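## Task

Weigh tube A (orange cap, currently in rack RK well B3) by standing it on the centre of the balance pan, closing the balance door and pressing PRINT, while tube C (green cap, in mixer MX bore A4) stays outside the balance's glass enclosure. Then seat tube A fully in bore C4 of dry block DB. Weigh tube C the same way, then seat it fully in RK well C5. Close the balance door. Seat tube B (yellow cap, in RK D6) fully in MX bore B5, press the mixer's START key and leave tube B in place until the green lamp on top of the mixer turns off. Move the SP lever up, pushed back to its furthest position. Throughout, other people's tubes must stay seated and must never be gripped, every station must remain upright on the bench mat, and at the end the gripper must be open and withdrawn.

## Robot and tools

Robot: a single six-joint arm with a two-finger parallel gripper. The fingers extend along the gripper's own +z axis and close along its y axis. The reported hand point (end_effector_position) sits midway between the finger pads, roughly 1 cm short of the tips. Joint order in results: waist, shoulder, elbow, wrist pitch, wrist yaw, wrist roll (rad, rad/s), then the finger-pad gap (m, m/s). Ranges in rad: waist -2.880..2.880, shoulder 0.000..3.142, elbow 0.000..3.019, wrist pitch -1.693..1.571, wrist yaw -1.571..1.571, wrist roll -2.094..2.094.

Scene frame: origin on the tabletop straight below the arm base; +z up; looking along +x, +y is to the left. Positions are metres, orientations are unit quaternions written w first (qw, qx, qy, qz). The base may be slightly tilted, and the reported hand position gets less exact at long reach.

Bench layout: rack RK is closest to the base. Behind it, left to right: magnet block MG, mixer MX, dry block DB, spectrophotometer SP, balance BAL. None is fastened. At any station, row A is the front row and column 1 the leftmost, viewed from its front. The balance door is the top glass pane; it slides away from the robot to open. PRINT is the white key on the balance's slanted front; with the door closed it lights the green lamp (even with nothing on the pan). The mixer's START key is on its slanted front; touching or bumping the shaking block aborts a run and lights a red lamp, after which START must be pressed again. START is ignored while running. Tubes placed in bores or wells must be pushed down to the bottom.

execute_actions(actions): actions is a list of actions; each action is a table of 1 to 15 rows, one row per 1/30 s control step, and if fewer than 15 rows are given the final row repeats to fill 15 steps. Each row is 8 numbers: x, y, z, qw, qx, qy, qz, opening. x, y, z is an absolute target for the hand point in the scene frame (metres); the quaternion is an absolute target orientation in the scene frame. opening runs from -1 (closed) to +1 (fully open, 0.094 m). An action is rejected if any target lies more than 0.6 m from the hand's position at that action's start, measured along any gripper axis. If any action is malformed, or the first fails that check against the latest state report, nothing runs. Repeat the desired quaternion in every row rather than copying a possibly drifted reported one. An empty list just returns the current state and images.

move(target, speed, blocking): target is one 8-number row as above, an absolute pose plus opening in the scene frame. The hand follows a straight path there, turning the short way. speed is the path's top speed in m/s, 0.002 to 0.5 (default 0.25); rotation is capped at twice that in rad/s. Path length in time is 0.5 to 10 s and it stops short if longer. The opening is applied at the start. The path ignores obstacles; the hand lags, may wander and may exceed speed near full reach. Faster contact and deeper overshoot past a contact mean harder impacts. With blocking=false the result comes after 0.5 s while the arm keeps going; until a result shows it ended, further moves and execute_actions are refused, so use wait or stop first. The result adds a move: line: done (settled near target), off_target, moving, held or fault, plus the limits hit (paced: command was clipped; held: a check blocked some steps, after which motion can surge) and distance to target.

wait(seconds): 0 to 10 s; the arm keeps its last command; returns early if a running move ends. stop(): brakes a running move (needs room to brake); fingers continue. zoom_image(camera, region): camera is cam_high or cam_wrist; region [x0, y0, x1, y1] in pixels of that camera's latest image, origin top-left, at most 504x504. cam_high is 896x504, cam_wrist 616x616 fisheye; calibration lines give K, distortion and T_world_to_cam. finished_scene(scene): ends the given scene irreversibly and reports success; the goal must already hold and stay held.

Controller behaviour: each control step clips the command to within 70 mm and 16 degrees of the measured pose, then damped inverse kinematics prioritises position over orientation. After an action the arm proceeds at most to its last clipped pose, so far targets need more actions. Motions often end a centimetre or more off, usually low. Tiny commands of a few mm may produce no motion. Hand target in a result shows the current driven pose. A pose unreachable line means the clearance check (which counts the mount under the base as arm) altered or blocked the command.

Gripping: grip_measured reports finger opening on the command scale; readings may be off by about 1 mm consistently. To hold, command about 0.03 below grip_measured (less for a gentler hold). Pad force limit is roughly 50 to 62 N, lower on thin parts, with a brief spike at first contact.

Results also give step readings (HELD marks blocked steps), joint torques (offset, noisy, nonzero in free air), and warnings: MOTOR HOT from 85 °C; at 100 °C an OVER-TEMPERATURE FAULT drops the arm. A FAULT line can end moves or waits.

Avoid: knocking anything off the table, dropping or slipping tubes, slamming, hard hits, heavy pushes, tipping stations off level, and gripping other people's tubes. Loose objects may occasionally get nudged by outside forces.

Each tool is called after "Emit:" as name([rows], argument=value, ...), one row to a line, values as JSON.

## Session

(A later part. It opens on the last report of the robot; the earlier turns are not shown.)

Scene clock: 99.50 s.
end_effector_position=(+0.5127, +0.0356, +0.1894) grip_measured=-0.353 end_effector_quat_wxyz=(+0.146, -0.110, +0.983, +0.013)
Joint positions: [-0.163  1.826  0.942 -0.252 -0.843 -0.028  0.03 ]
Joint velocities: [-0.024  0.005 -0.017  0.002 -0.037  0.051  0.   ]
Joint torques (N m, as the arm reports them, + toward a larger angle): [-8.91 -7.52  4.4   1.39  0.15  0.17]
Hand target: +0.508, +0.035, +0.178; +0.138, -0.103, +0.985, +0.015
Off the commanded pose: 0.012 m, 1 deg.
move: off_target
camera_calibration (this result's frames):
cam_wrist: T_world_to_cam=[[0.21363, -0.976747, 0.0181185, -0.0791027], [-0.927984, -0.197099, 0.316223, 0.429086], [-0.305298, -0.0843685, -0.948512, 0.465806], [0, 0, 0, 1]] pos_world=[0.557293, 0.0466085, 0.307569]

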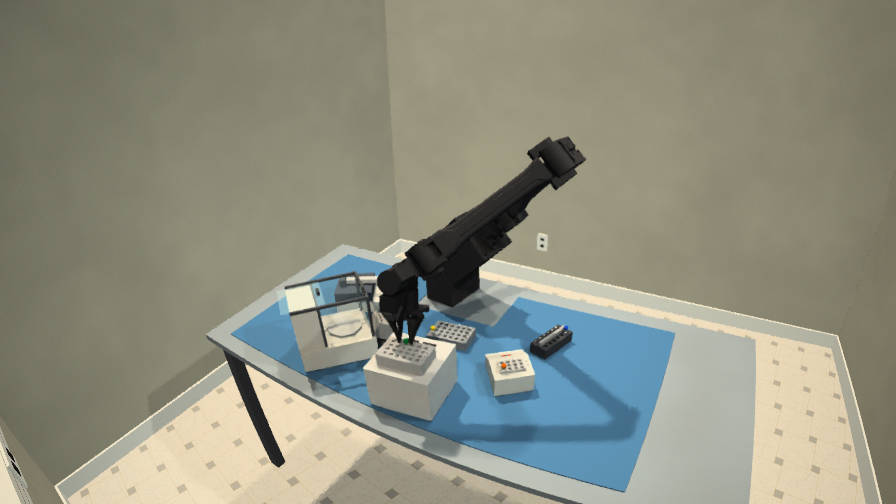

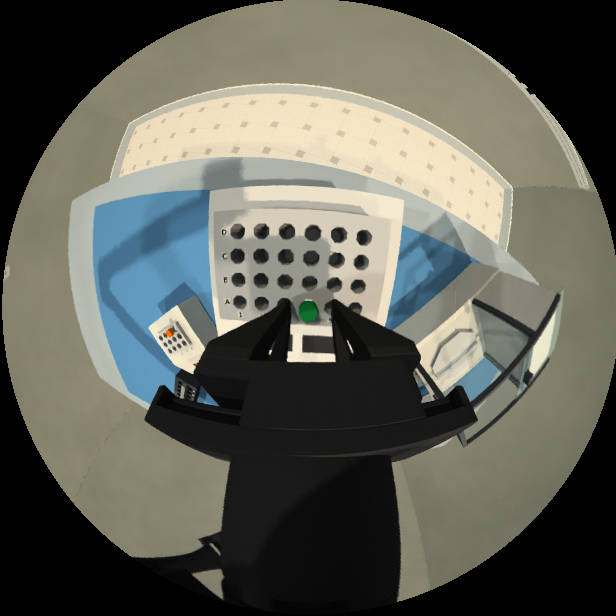

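Emit:
execute_actions([
  [[0.508,0.039,0.18,0.1382,-0.1035,0.9846,0.0145,-0.4],[0.508,0.039,0.18,0.1382,-0.1035,0.9846,0.0145,-0.5],[0.508,0.039,0.18,0.1382,-0.1035,0.9846,0.0145,-0.58],[0.508,0.039,0.18,0.1382,-0.1035,0.9846,0.0145,-0.62],[0.508,0.039,0.18,0.1382,-0.1035,0.9846,0.0145,-0.65],[0.508,0.039,0.18,0.1382,-0.1035,0.9846,0.0145,-0.68],[0.508,0.039,0.18,0.1382,-0.1035,0.9846,0.0145,-0.7],[0.508,0.039,0.18,0.1382,-0.1035,0.9846,0.0145,-0.72],[0.508,0.039,0.18,0.1382,-0.1035,0.9846,0.0145,-0.74],[0.508,0.039,0.18,0.1382,-0.1035,0.9846,0.0145,-0.76],[0.508,0.039,0.18,0.1382,-0.1035,0.9846,0.0145,-0.78],[0.508,0.039,0.18,0.1382,-0.1035,0.9846,0.0145,-0.79],[0.508,0.039,0.18,0.1382,-0.1035,0.9846,0.0145,-0.805]],
])

Emit:
move(target=[0.527,0.042,0.245,0.1382,-0.1035,0.9846,0.0145,-0.805], speed=0.04)

Emit:
zoom_image(camera="cam_wrist", region=[250,230,380,340])

Scene clock: 100.57 s.
end_effector_position=(+0.5126, +0.0369, +0.1887) grip_measured=-0.782 end_effector_quat_wxyz=(+0.146, -0.109, +0.983, +0.014)
Joint positions: [-0.16   1.825  0.942 -0.252 -0.844 -0.024  0.01 ]
Joint velocities: [-0.015  0.005 -0.007  0.007 -0.051 -0.022  0.   ]
Joint torques (N m, as the arm reports them, + toward a larger angle): [-9.23 -8.45  4.34  1.07  0.27  0.18]
Hand target: +0.508, +0.039, +0.180; +0.138, -0.104, +0.985, +0.015
Off the commanded pose: 0.010 m, 1 deg.
Step readings (end_effector_position):
0: (+0.5128, +0.0356, +0.1894)
1: (+0.5128, +0.0355, +0.1894)
2: (+0.5129, +0.0354, +0.1894)
4: (+0.5129, +0.0354, +0.1894)
8: (+0.5127, +0.0363, +0.1890)
15: end_effector_position above
camera_calibration (this result's frames):
cam_wrist: T_world_to_cam=[[0.211909, -0.977175, 0.0149538, -0.0763634], [-0.927817, -0.196352, 0.317177, 0.42914], [-0.307001, -0.0810872, -0.948248, 0.465939], [0, 0, 0, 1]] pos_world=[0.557389, 0.0474236, 0.306855]

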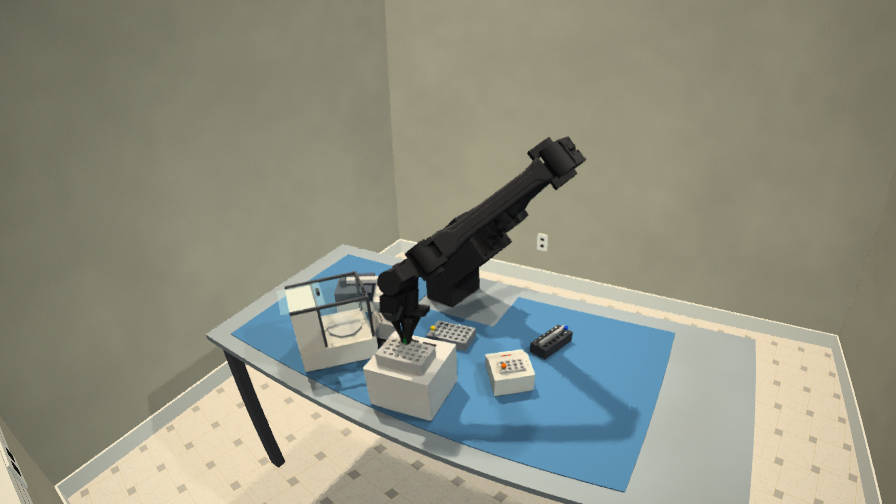

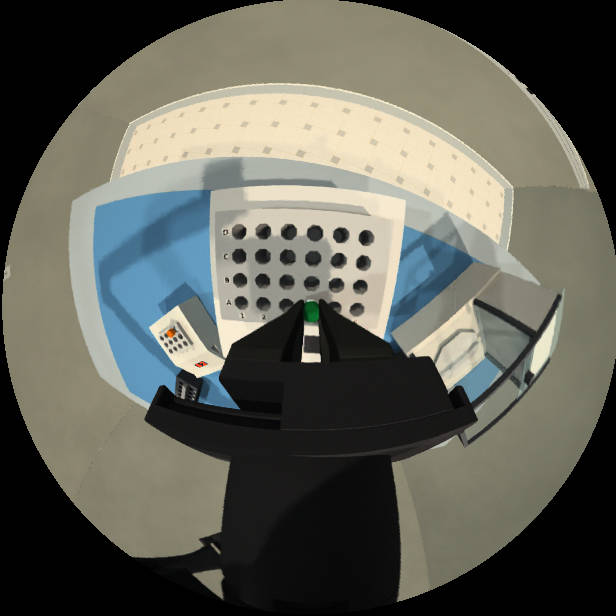

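Scene clock: 102.40 s.
end_effector_position=(+0.5110, +0.0359, +0.2316) grip_measured=-0.782 end_effector_quat_wxyz=(+0.125, -0.086, +0.988, +0.016)
Joint positions: [-0.228  1.78   1.008 -0.499 -0.867 -0.121  0.01 ]
Joint velocities: [ 0.005 -0.005  0.007 -0.002 -0.051  0.022 -0.   ]
Joint torques (N m, as the arm reports them, + toward a larger angle): [-11.19  -9.21   8.47   0.34  -0.05  -0.19]
Hand target: +0.526, +0.042, +0.245; +0.138, -0.103, +0.985, +0.013
Off the commanded pose: 0.022 m, 3 deg.
move: off_target
camera_calibration (this result's frames):
cam_wrist: T_world_to_cam=[[0.167891, -0.985805, 0.00103693, -0.0515344], [-0.921134, -0.156502, 0.356399, 0.399968], [-0.351177, -0.0607914, -0.934333, 0.524624], [0, 0, 0, 1]] pos_world=[0.561313, 0.0436858, 0.347679]

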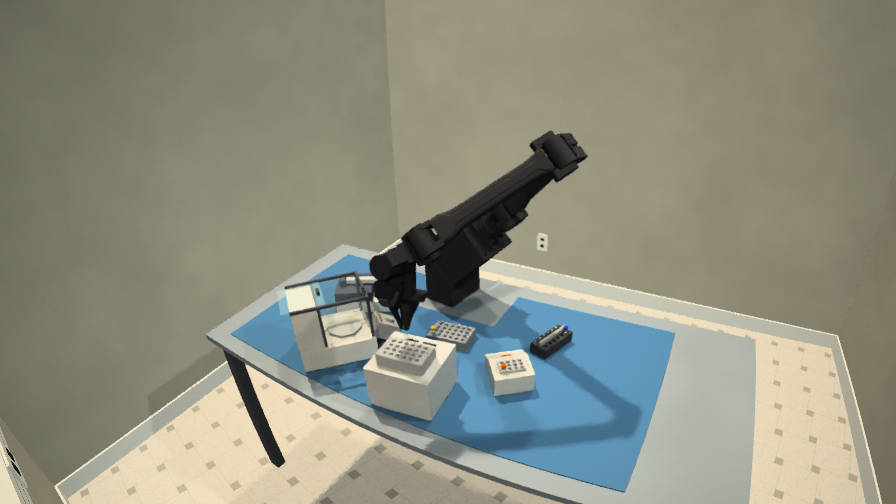

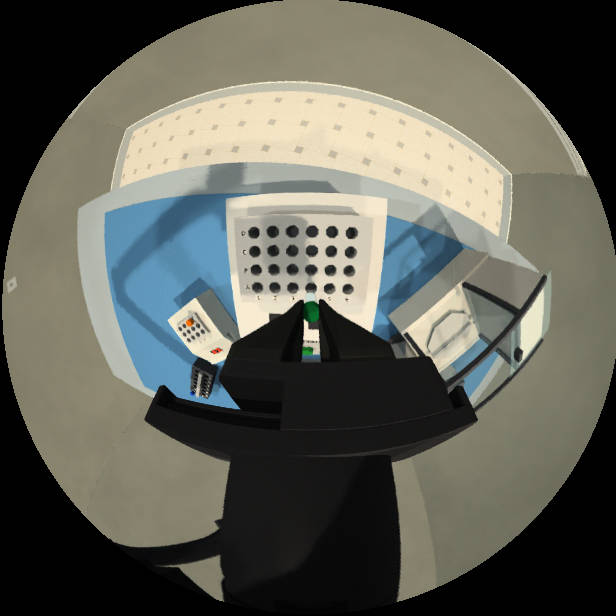

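Region (250, 230, 380, 340) of cam_wrist's 616x616 image, scaled by 3.877, with more detail than that image has; it fills the top 426 rows of this view, and the rest is white.

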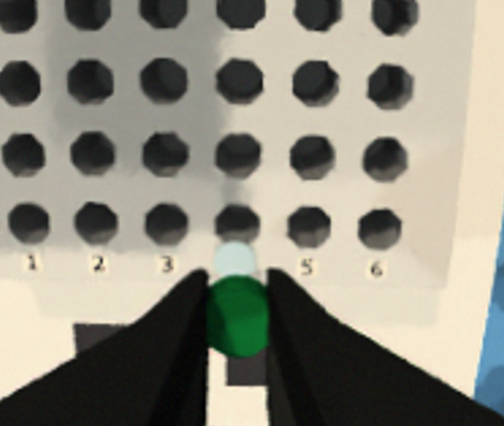

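Emit:
move(target=[0.49,-0.04,0.335,0.139,0,0.99,0,-0.805], speed=0.2)

Emit:
move(target=[0.445,-0.268,0.32,0.1318,0.3141,0.9388,-0.0441,-0.805], speed=0.22)

Emit:
move(target=[0.434,-0.264,0.14,0.1318,0.3141,0.9388,-0.0441,-0.805], speed=0.09)

Emit:
move(target=[0.432,-0.264,0.120,0.1318,0.3141,0.9388,-0.0441,-0.805], speed=0.02)

Scene clock: 103.87 s.
end_effector_position=(+0.4756, -0.0457, +0.3287) grip_measured=-0.782 end_effector_quat_wxyz=(+0.134, +0.019, +0.991, +0.001)
Joint positions: [-0.502  1.78   1.065 -0.829 -0.859 -0.298  0.01 ]
Joint velocities: [ 0.005 -0.015  0.002 -0.017 -0.066 -0.051  0.003]
Joint torques (N m, as the arm reports them, + toward a larger angle): [-9.32 -7.12 10.11  0.08  0.04 -0.13]
Hand target: +0.489, -0.042, +0.336; +0.138, +0.000, +0.990, -0.004
Off the commanded pose: 0.017 m, 2 deg.
move: off_target
camera_calibration (this result's frames):
cam_wrist: T_world_to_cam=[[-0.0446831, -0.998993, 0.00392898, -0.0266564], [-0.939144, 0.0433464, 0.340777, 0.342745], [-0.340604, 0.0115371, -0.940136, 0.598153], [0, 0, 0, 1]] pos_world=[0.52443, -0.0483873, 0.445651]

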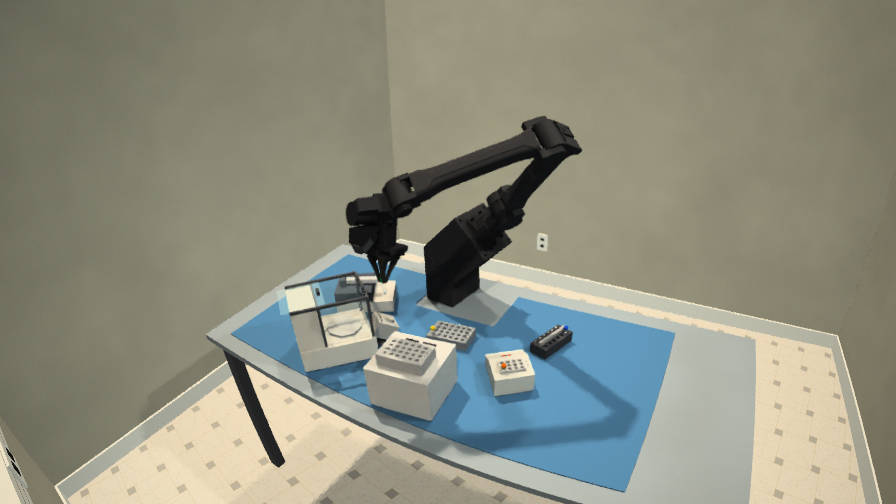

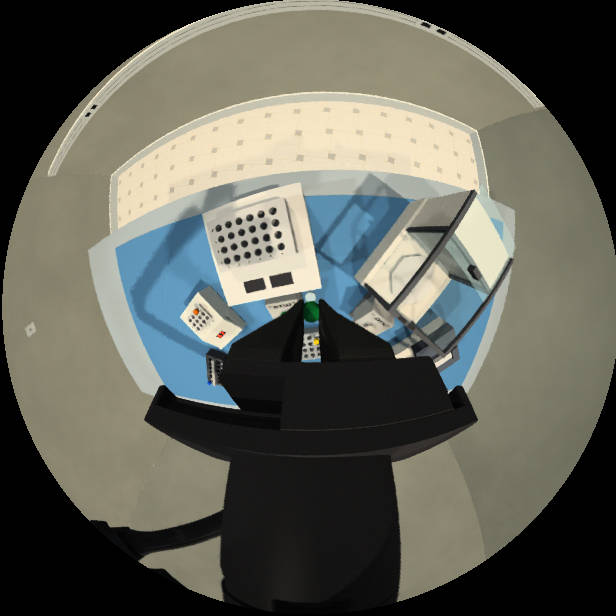

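Scene clock: 105.70 s.
end_effector_position=(+0.4273, -0.2621, +0.3091) grip_measured=-0.782 end_effector_quat_wxyz=(+0.116, +0.318, +0.940, -0.041)
Joint positions: [-0.743  2.197  1.232 -0.8   -0.672 -0.031  0.01 ]
Joint velocities: [-0.015 -0.005 -0.007  0.007 -0.007  0.037  0.001]
Joint torques (N m, as the arm reports them, + toward a larger angle): [-10.8   -9.12  11.01   1.1    0.13   0.19]
Hand target: +0.444, -0.271, +0.321; +0.132, +0.315, +0.939, -0.047
Off the commanded pose: 0.022 m, 2 deg.
move: off_target
camera_calibration (this result's frames):
cam_wrist: T_world_to_cam=[[-0.612872, -0.790067, 0.0134594, 0.0497015], [-0.733642, 0.575264, 0.36172, 0.358572], [-0.293526, 0.211814, -0.93219, 0.595628], [0, 0, 0, 1]] pos_world=[0.468356, -0.293168, 0.424866]

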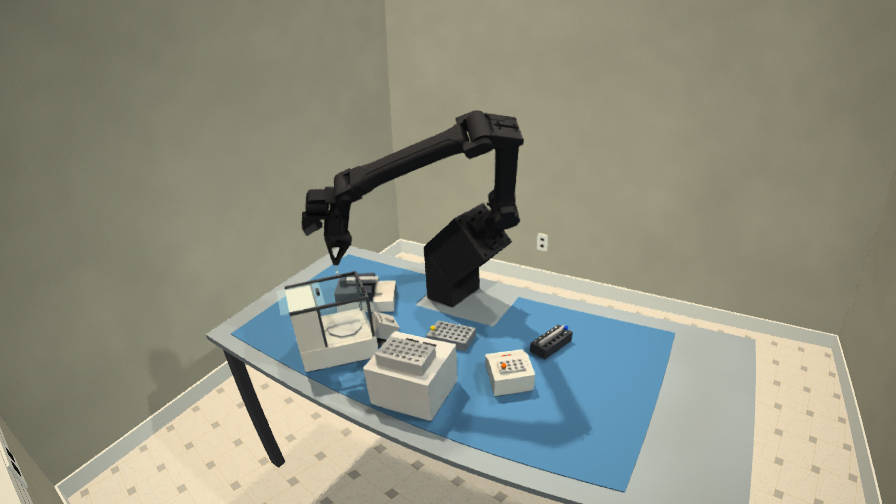

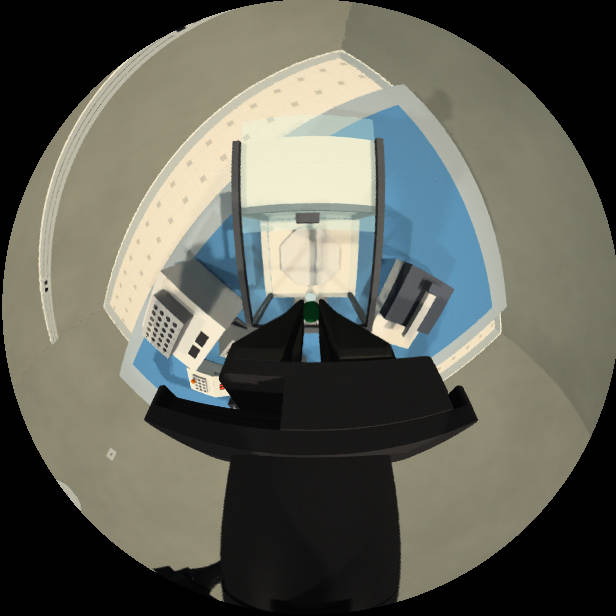

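Scene clock: 107.97 s.
end_effector_position=(+0.4393, -0.2646, +0.1487) grip_measured=-0.782 end_effector_quat_wxyz=(+0.138, +0.307, +0.941, -0.043)
Joint positions: [-0.52   2.392  1.101 -0.234 -0.695  0.273  0.01 ]
Joint velocities: [-0.005 -0.005  0.002  0.012  0.007  0.081 -0.   ]
Joint torques (N m, as the arm reports them, + toward a larger angle): [-10.22 -10.29   4.48   1.63   0.07   0.2 ]
Hand target: +0.435, -0.263, +0.138; +0.132, +0.313, +0.939, -0.041
Off the commanded pose: 0.010 m, 1 deg.
move: done
camera_calibration (this result's frames):
cam_wrist: T_world_to_cam=[[-0.595157, -0.803573, 0.00765001, 0.0467247], [-0.759659, 0.565687, 0.320805, 0.441878], [-0.262117, 0.185118, -0.947114, 0.431559], [0, 0, 0, 1]] pos_world=[0.476605, -0.292308, 0.266622]

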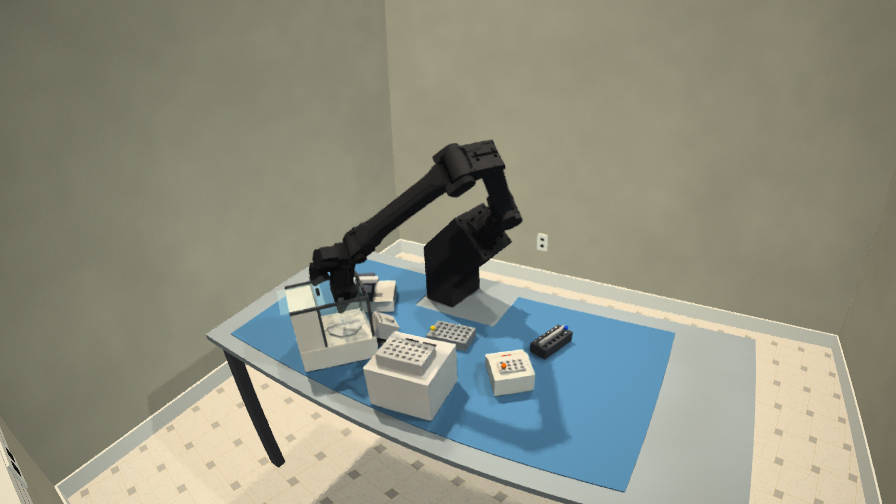

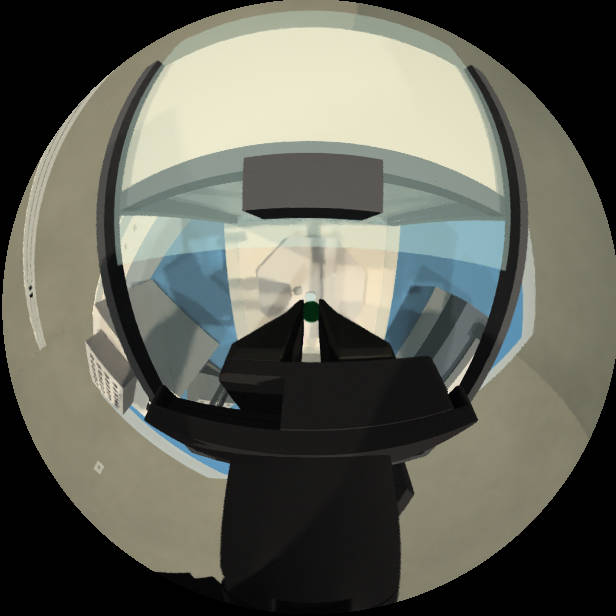

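Scene clock: 109.67 s.
end_effector_position=(+0.4393, -0.2662, +0.1348) grip_measured=-0.782 end_effector_quat_wxyz=(+0.142, +0.308, +0.940, -0.044)
Joint positions: [-0.501  2.416  1.095 -0.176 -0.692  0.307  0.01 ]
Joint velocities: [-0.005 -0.005 -0.007 -0.007  0.051  0.022 -0.001]
Joint torques (N m, as the arm reports them, + toward a larger angle): [-9.82 -9.95  3.96  1.45  0.19  0.12]
Hand target: +0.432, -0.264, +0.120; +0.132, +0.314, +0.939, -0.044
Off the commanded pose: 0.017 m, 1 deg.
move: off_target
camera_calibration (this result's frames):
cam_wrist: T_world_to_cam=[[-0.596631, -0.802494, 0.00592547, 0.0467659], [-0.761273, 0.56829, 0.312266, 0.449784], [-0.253959, 0.181796, -0.949976, 0.414586], [0, 0, 0, 1]] pos_world=[0.475599, -0.293449, 0.253118]

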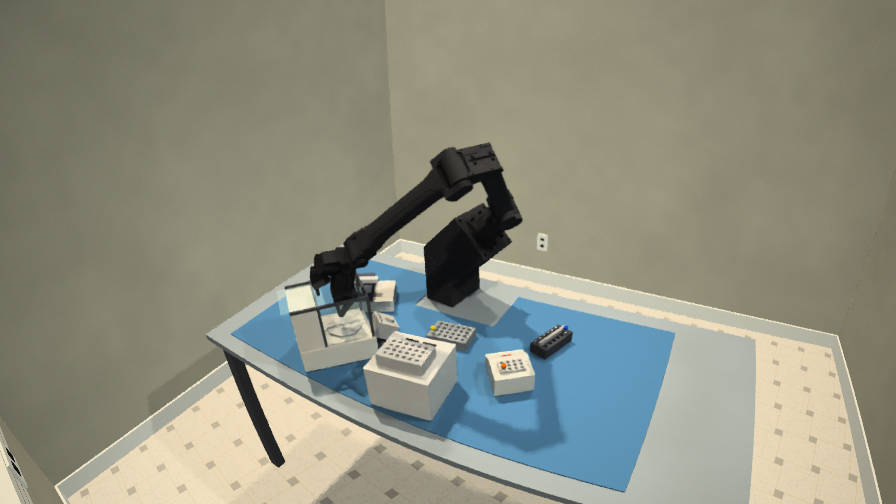

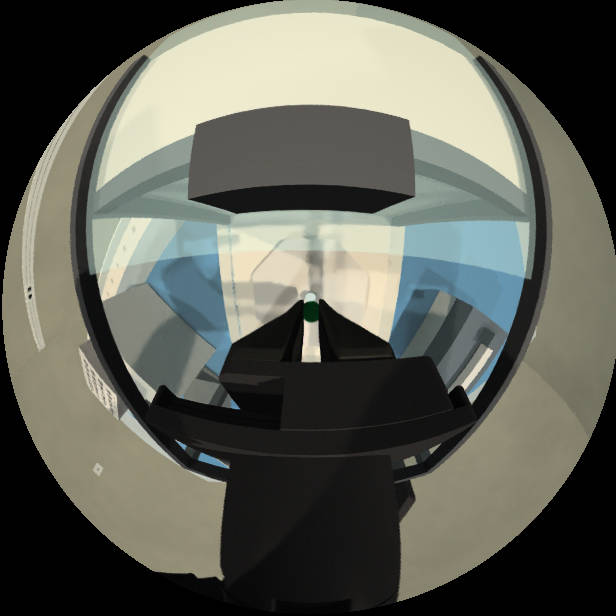

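Emit:
move(target=[0.432,-0.264,0.116,0.1318,0.3141,0.9388,-0.0441,-0.805], speed=0.02)

Emit:
zoom_image(camera="cam_high", region=[310,290,380,350])

Scene clock: 111.10 s.
end_effector_position=(+0.4409, -0.2668, +0.1345) grip_measured=-0.782 end_effector_quat_wxyz=(+0.146, +0.308, +0.939, -0.044)
Joint positions: [-0.499  2.417  1.095 -0.166 -0.691  0.315  0.01 ]
Joint velocities: [-0.015  0.005 -0.002 -0.007 -0.051  0.007  0.   ]
Joint torques (N m, as the arm reports them, + toward a larger angle): [-9.79 -9.47  3.92  1.53  0.22  0.23]
Hand target: +0.432, -0.264, +0.116; +0.132, +0.314, +0.939, -0.044
Off the commanded pose: 0.021 m, 2 deg.
move: off_target
camera_calibration (this result's frames):
cam_wrist: T_world_to_cam=[[-0.597167, -0.802103, 0.00472121, 0.0476718], [-0.762708, 0.569641, 0.306244, 0.453194], [-0.248329, 0.179278, -0.951941, 0.412002], [0, 0, 0, 1]] pos_world=[0.476435, -0.293783, 0.253189]

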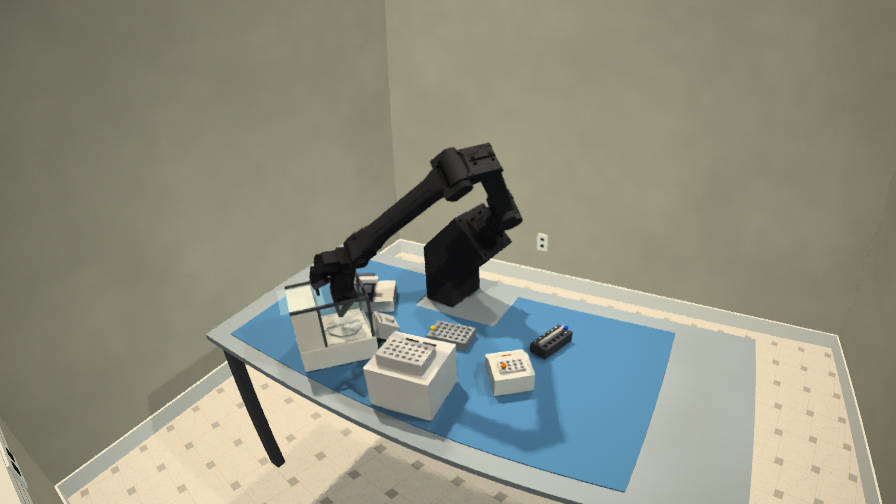

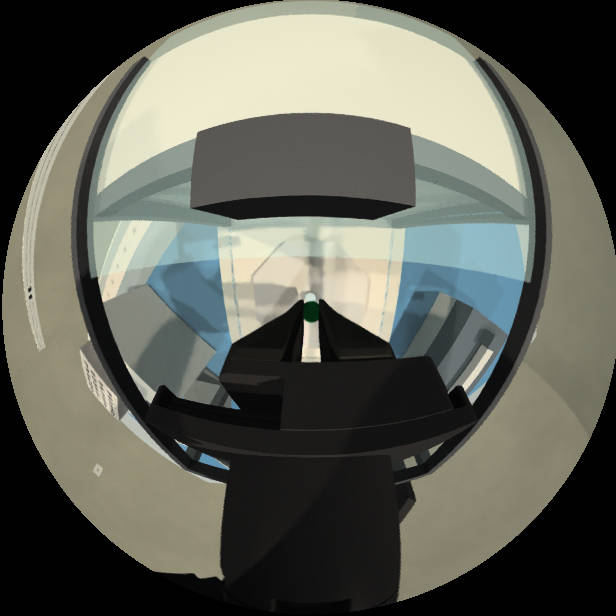

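Region (310, 290, 380, 350) of cam_high's 896x504 image, scaled by 7.200, with more detail than that image has; it fills the top 432 rows of this view, and the rest is white.

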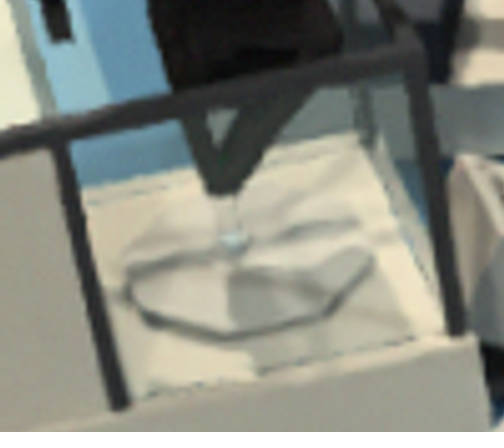

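Emit:
execute_actions([
  [[0.435,-0.265,0.126,0.1318,0.3141,0.9388,-0.0441,-0.805],[0.435,-0.265,0.126,0.1318,0.3141,0.9388,-0.0441,-0.805],[0.435,-0.265,0.126,0.1318,0.3141,0.9388,-0.0441,-0.805],[0.435,-0.265,0.126,0.1318,0.3141,0.9388,-0.0441,-0.79],[0.435,-0.265,0.126,0.1318,0.3141,0.9388,-0.0441,-0.78],[0.435,-0.265,0.126,0.1318,0.3141,0.9388,-0.0441,-0.77],[0.435,-0.265,0.126,0.1318,0.3141,0.9388,-0.0441,-0.76],[0.435,-0.265,0.126,0.1318,0.3141,0.9388,-0.0441,-0.74],[0.435,-0.265,0.126,0.1318,0.3141,0.9388,-0.0441,-0.7],[0.435,-0.265,0.126,0.1318,0.3141,0.9388,-0.0441,-0.62],[0.435,-0.265,0.126,0.1318,0.3141,0.9388,-0.0441,-0.5],[0.435,-0.265,0.126,0.1318,0.3141,0.9388,-0.0441,-0.4]],
])

Emit:
move(target=[0.442,-0.268,0.28,0.1318,0.3141,0.9388,-0.0441,-0.4], speed=0.12)

Emit:
move(target=[0.495,-0.306,0.275,0.1318,0.3141,0.9388,-0.0441,0.05], speed=0.12)

Emit:
move(target=[0.481,-0.300,0.217,0.1318,0.3141,0.9388,-0.0441,0.05], speed=0.05)

Scene clock: 112.17 s.
end_effector_position=(+0.4395, -0.2665, +0.1342) grip_measured=-0.403 end_effector_quat_wxyz=(+0.143, +0.311, +0.939, -0.044)
Joint positions: [-0.499  2.417  1.095 -0.173 -0.69   0.316  0.028]
Joint velocities: [-0.005 -0.005 -0.012 -0.002  0.007  0.007  0.001]
Joint torques (N m, as the arm reports them, + toward a larger angle): [-11.17 -10.84   4.83   0.25   0.19   0.01]
Hand target: +0.435, -0.265, +0.126; +0.132, +0.314, +0.939, -0.044
Off the commanded pose: 0.009 m, 1 deg.
Step readings (end_effector_position):
0: (+0.4409, -0.2668, +0.1345)
1: (+0.4406, -0.2667, +0.1345)
2: (+0.4403, -0.2667, +0.1344)
4: (+0.4401, -0.2666, +0.1343)
8: (+0.4400, -0.2666, +0.1343)
15: end_effector_position above
camera_calibration (this result's frames):
cam_wrist: T_world_to_cam=[[-0.601526, -0.798837, 0.00513383, 0.0499005], [-0.758285, 0.572989, 0.310947, 0.450429], [-0.251337, 0.18315, -0.950413, 0.413382], [0, 0, 0, 1]] pos_world=[0.475468, -0.293939, 0.252568]

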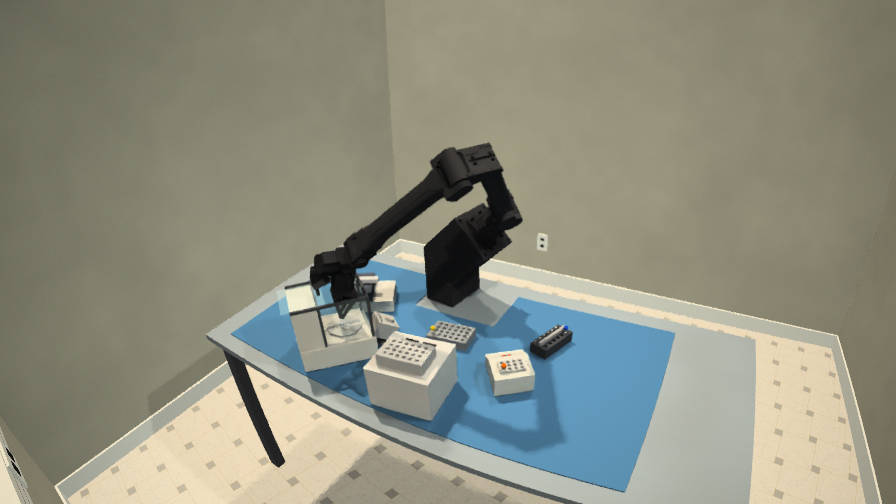

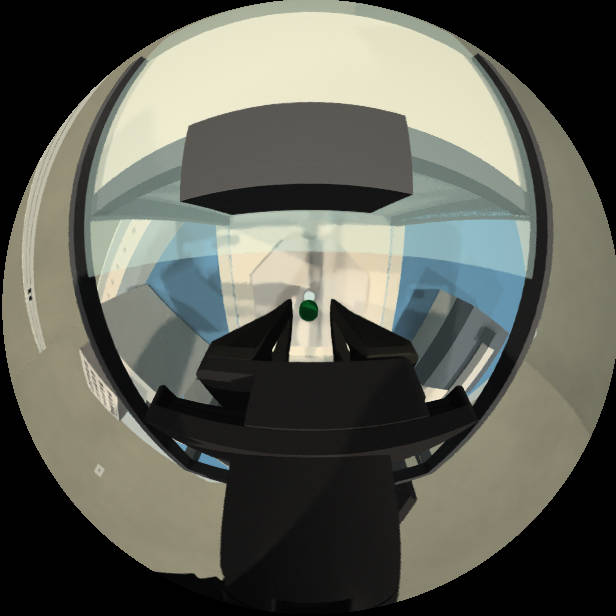

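Scene clock: 113.77 s.
end_effector_position=(+0.4269, -0.2647, +0.2704) grip_measured=-0.403 end_effector_quat_wxyz=(+0.123, +0.331, +0.935, -0.041)
Joint positions: [-0.698  2.232  1.178 -0.659 -0.678  0.063  0.028]
Joint velocities: [-0.015 -0.015 -0.007  0.007  0.007 -0.022  0.002]
Joint torques (N m, as the arm reports them, + toward a larger angle): [-11.68 -10.52   9.6    0.11   0.15  -0.13]
Hand target: +0.441, -0.268, +0.282; +0.132, +0.315, +0.939, -0.047
Off the commanded pose: 0.018 m, 2 deg.
move: off_target
camera_calibration (this result's frames):
cam_wrist: T_world_to_cam=[[-0.633601, -0.773625, 0.00735473, 0.0627772], [-0.72335, 0.595744, 0.349075, 0.378266], [-0.274434, 0.215854, -0.937066, 0.554261], [0, 0, 0, 1]] pos_world=[0.465503, -0.296423, 0.386874]

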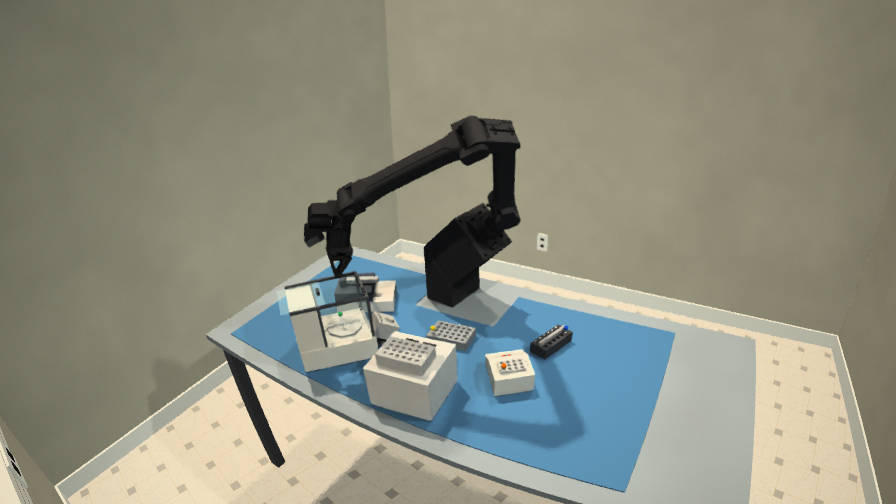

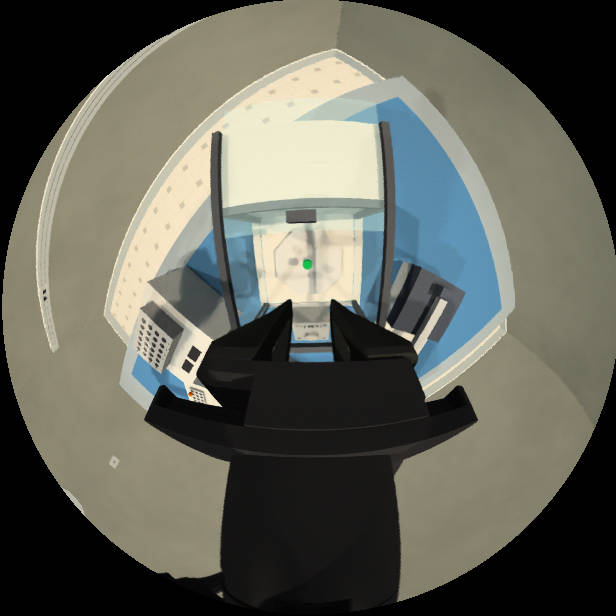

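Scene clock: 114.77 s.
end_effector_position=(+0.4816, -0.3043, +0.2793) grip_measured=+0.047 end_effector_quat_wxyz=(+0.135, +0.315, +0.938, -0.045)
Joint positions: [-0.69   2.349  1.389 -0.712 -0.683  0.063  0.049]
Joint velocities: [-0.005 -0.005 -0.007  0.007 -0.007 -0.022 -0.001]
Joint torques (N m, as the arm reports them, + toward a larger angle): [-10.74 -11.25  10.53   0.38   0.     0.17]
Hand target: +0.495, -0.305, +0.275; +0.132, +0.314, +0.939, -0.044
Off the commanded pose: 0.014 m, 0 deg.
move: off_target
camera_calibration (this result's frames):
cam_wrist: T_world_to_cam=[[-0.60857, -0.793437, 0.0099749, 0.0479277], [-0.748511, 0.578193, 0.32469, 0.451845], [-0.263389, 0.19013, -0.945768, 0.575427], [0, 0, 0, 1]] pos_world=[0.518939, -0.332632, 0.397033]

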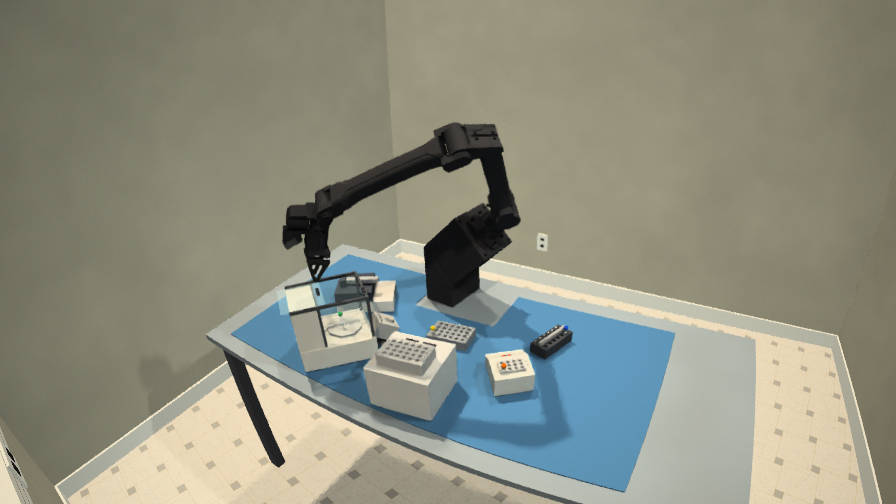

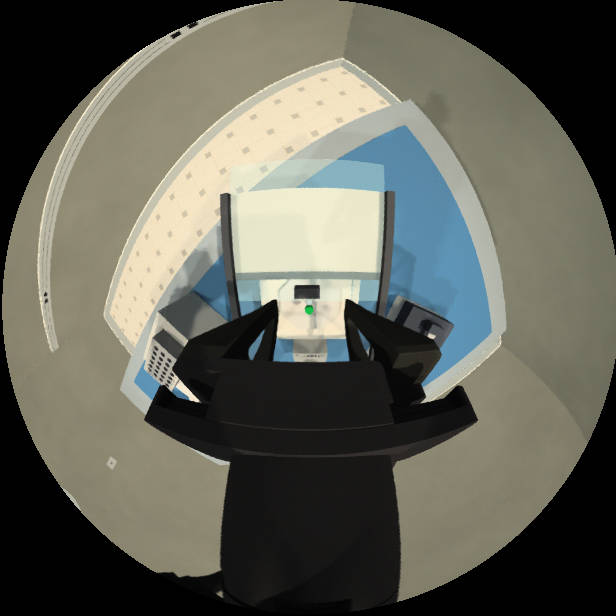

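Scene clock: 116.37 s.
end_effector_position=(+0.4848, -0.3010, +0.2324) grip_measured=+0.047 end_effector_quat_wxyz=(+0.141, +0.308, +0.940, -0.046)
Joint positions: [-0.629  2.385  1.335 -0.558 -0.689  0.137  0.049]
Joint velocities: [ 0.005  0.005 -0.012  0.012 -0.007 -0.037 -0.   ]
Joint torques (N m, as the arm reports them, + toward a larger angle): [-11.61 -11.32   6.05   1.56   0.02   0.2 ]
Hand target: +0.481, -0.300, +0.217; +0.132, +0.314, +0.939, -0.043
Off the commanded pose: 0.016 m, 1 deg.
move: off_target
camera_calibration (this result's frames):
cam_wrist: T_world_to_cam=[[-0.59741, -0.801854, 0.0114335, 0.0446844], [-0.759146, 0.570071, 0.314192, 0.472801], [-0.258454, 0.179022, -0.949291, 0.526397], [0, 0, 0, 1]] pos_world=[0.52167, -0.327937, 0.350642]

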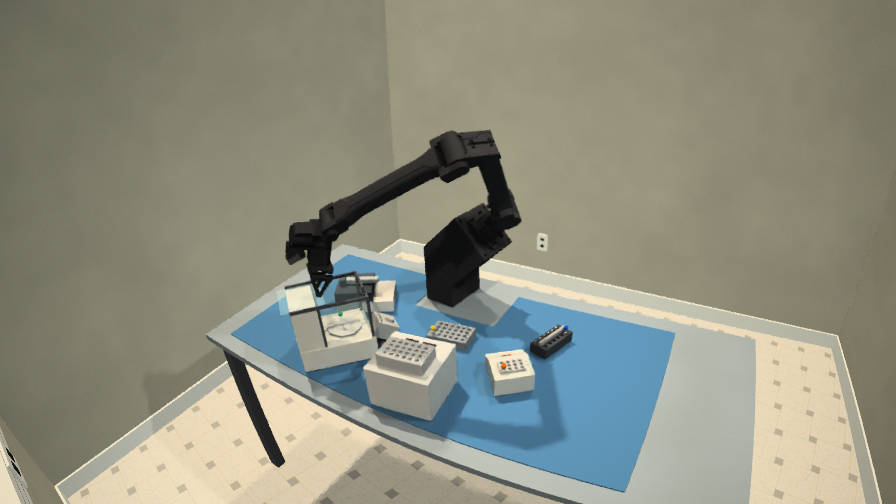

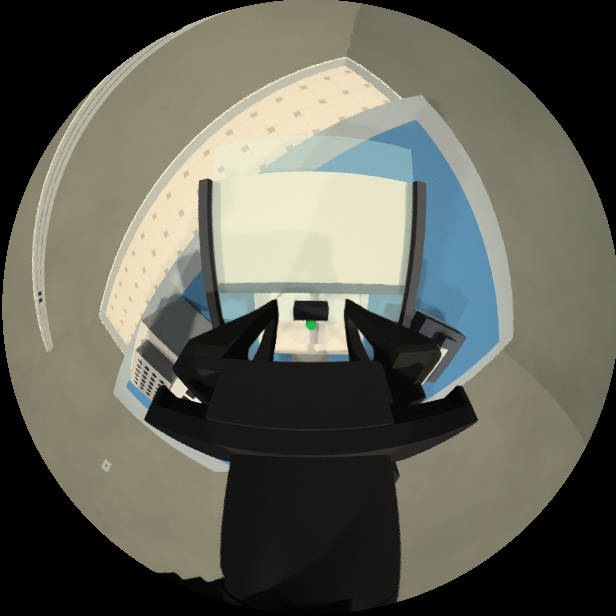

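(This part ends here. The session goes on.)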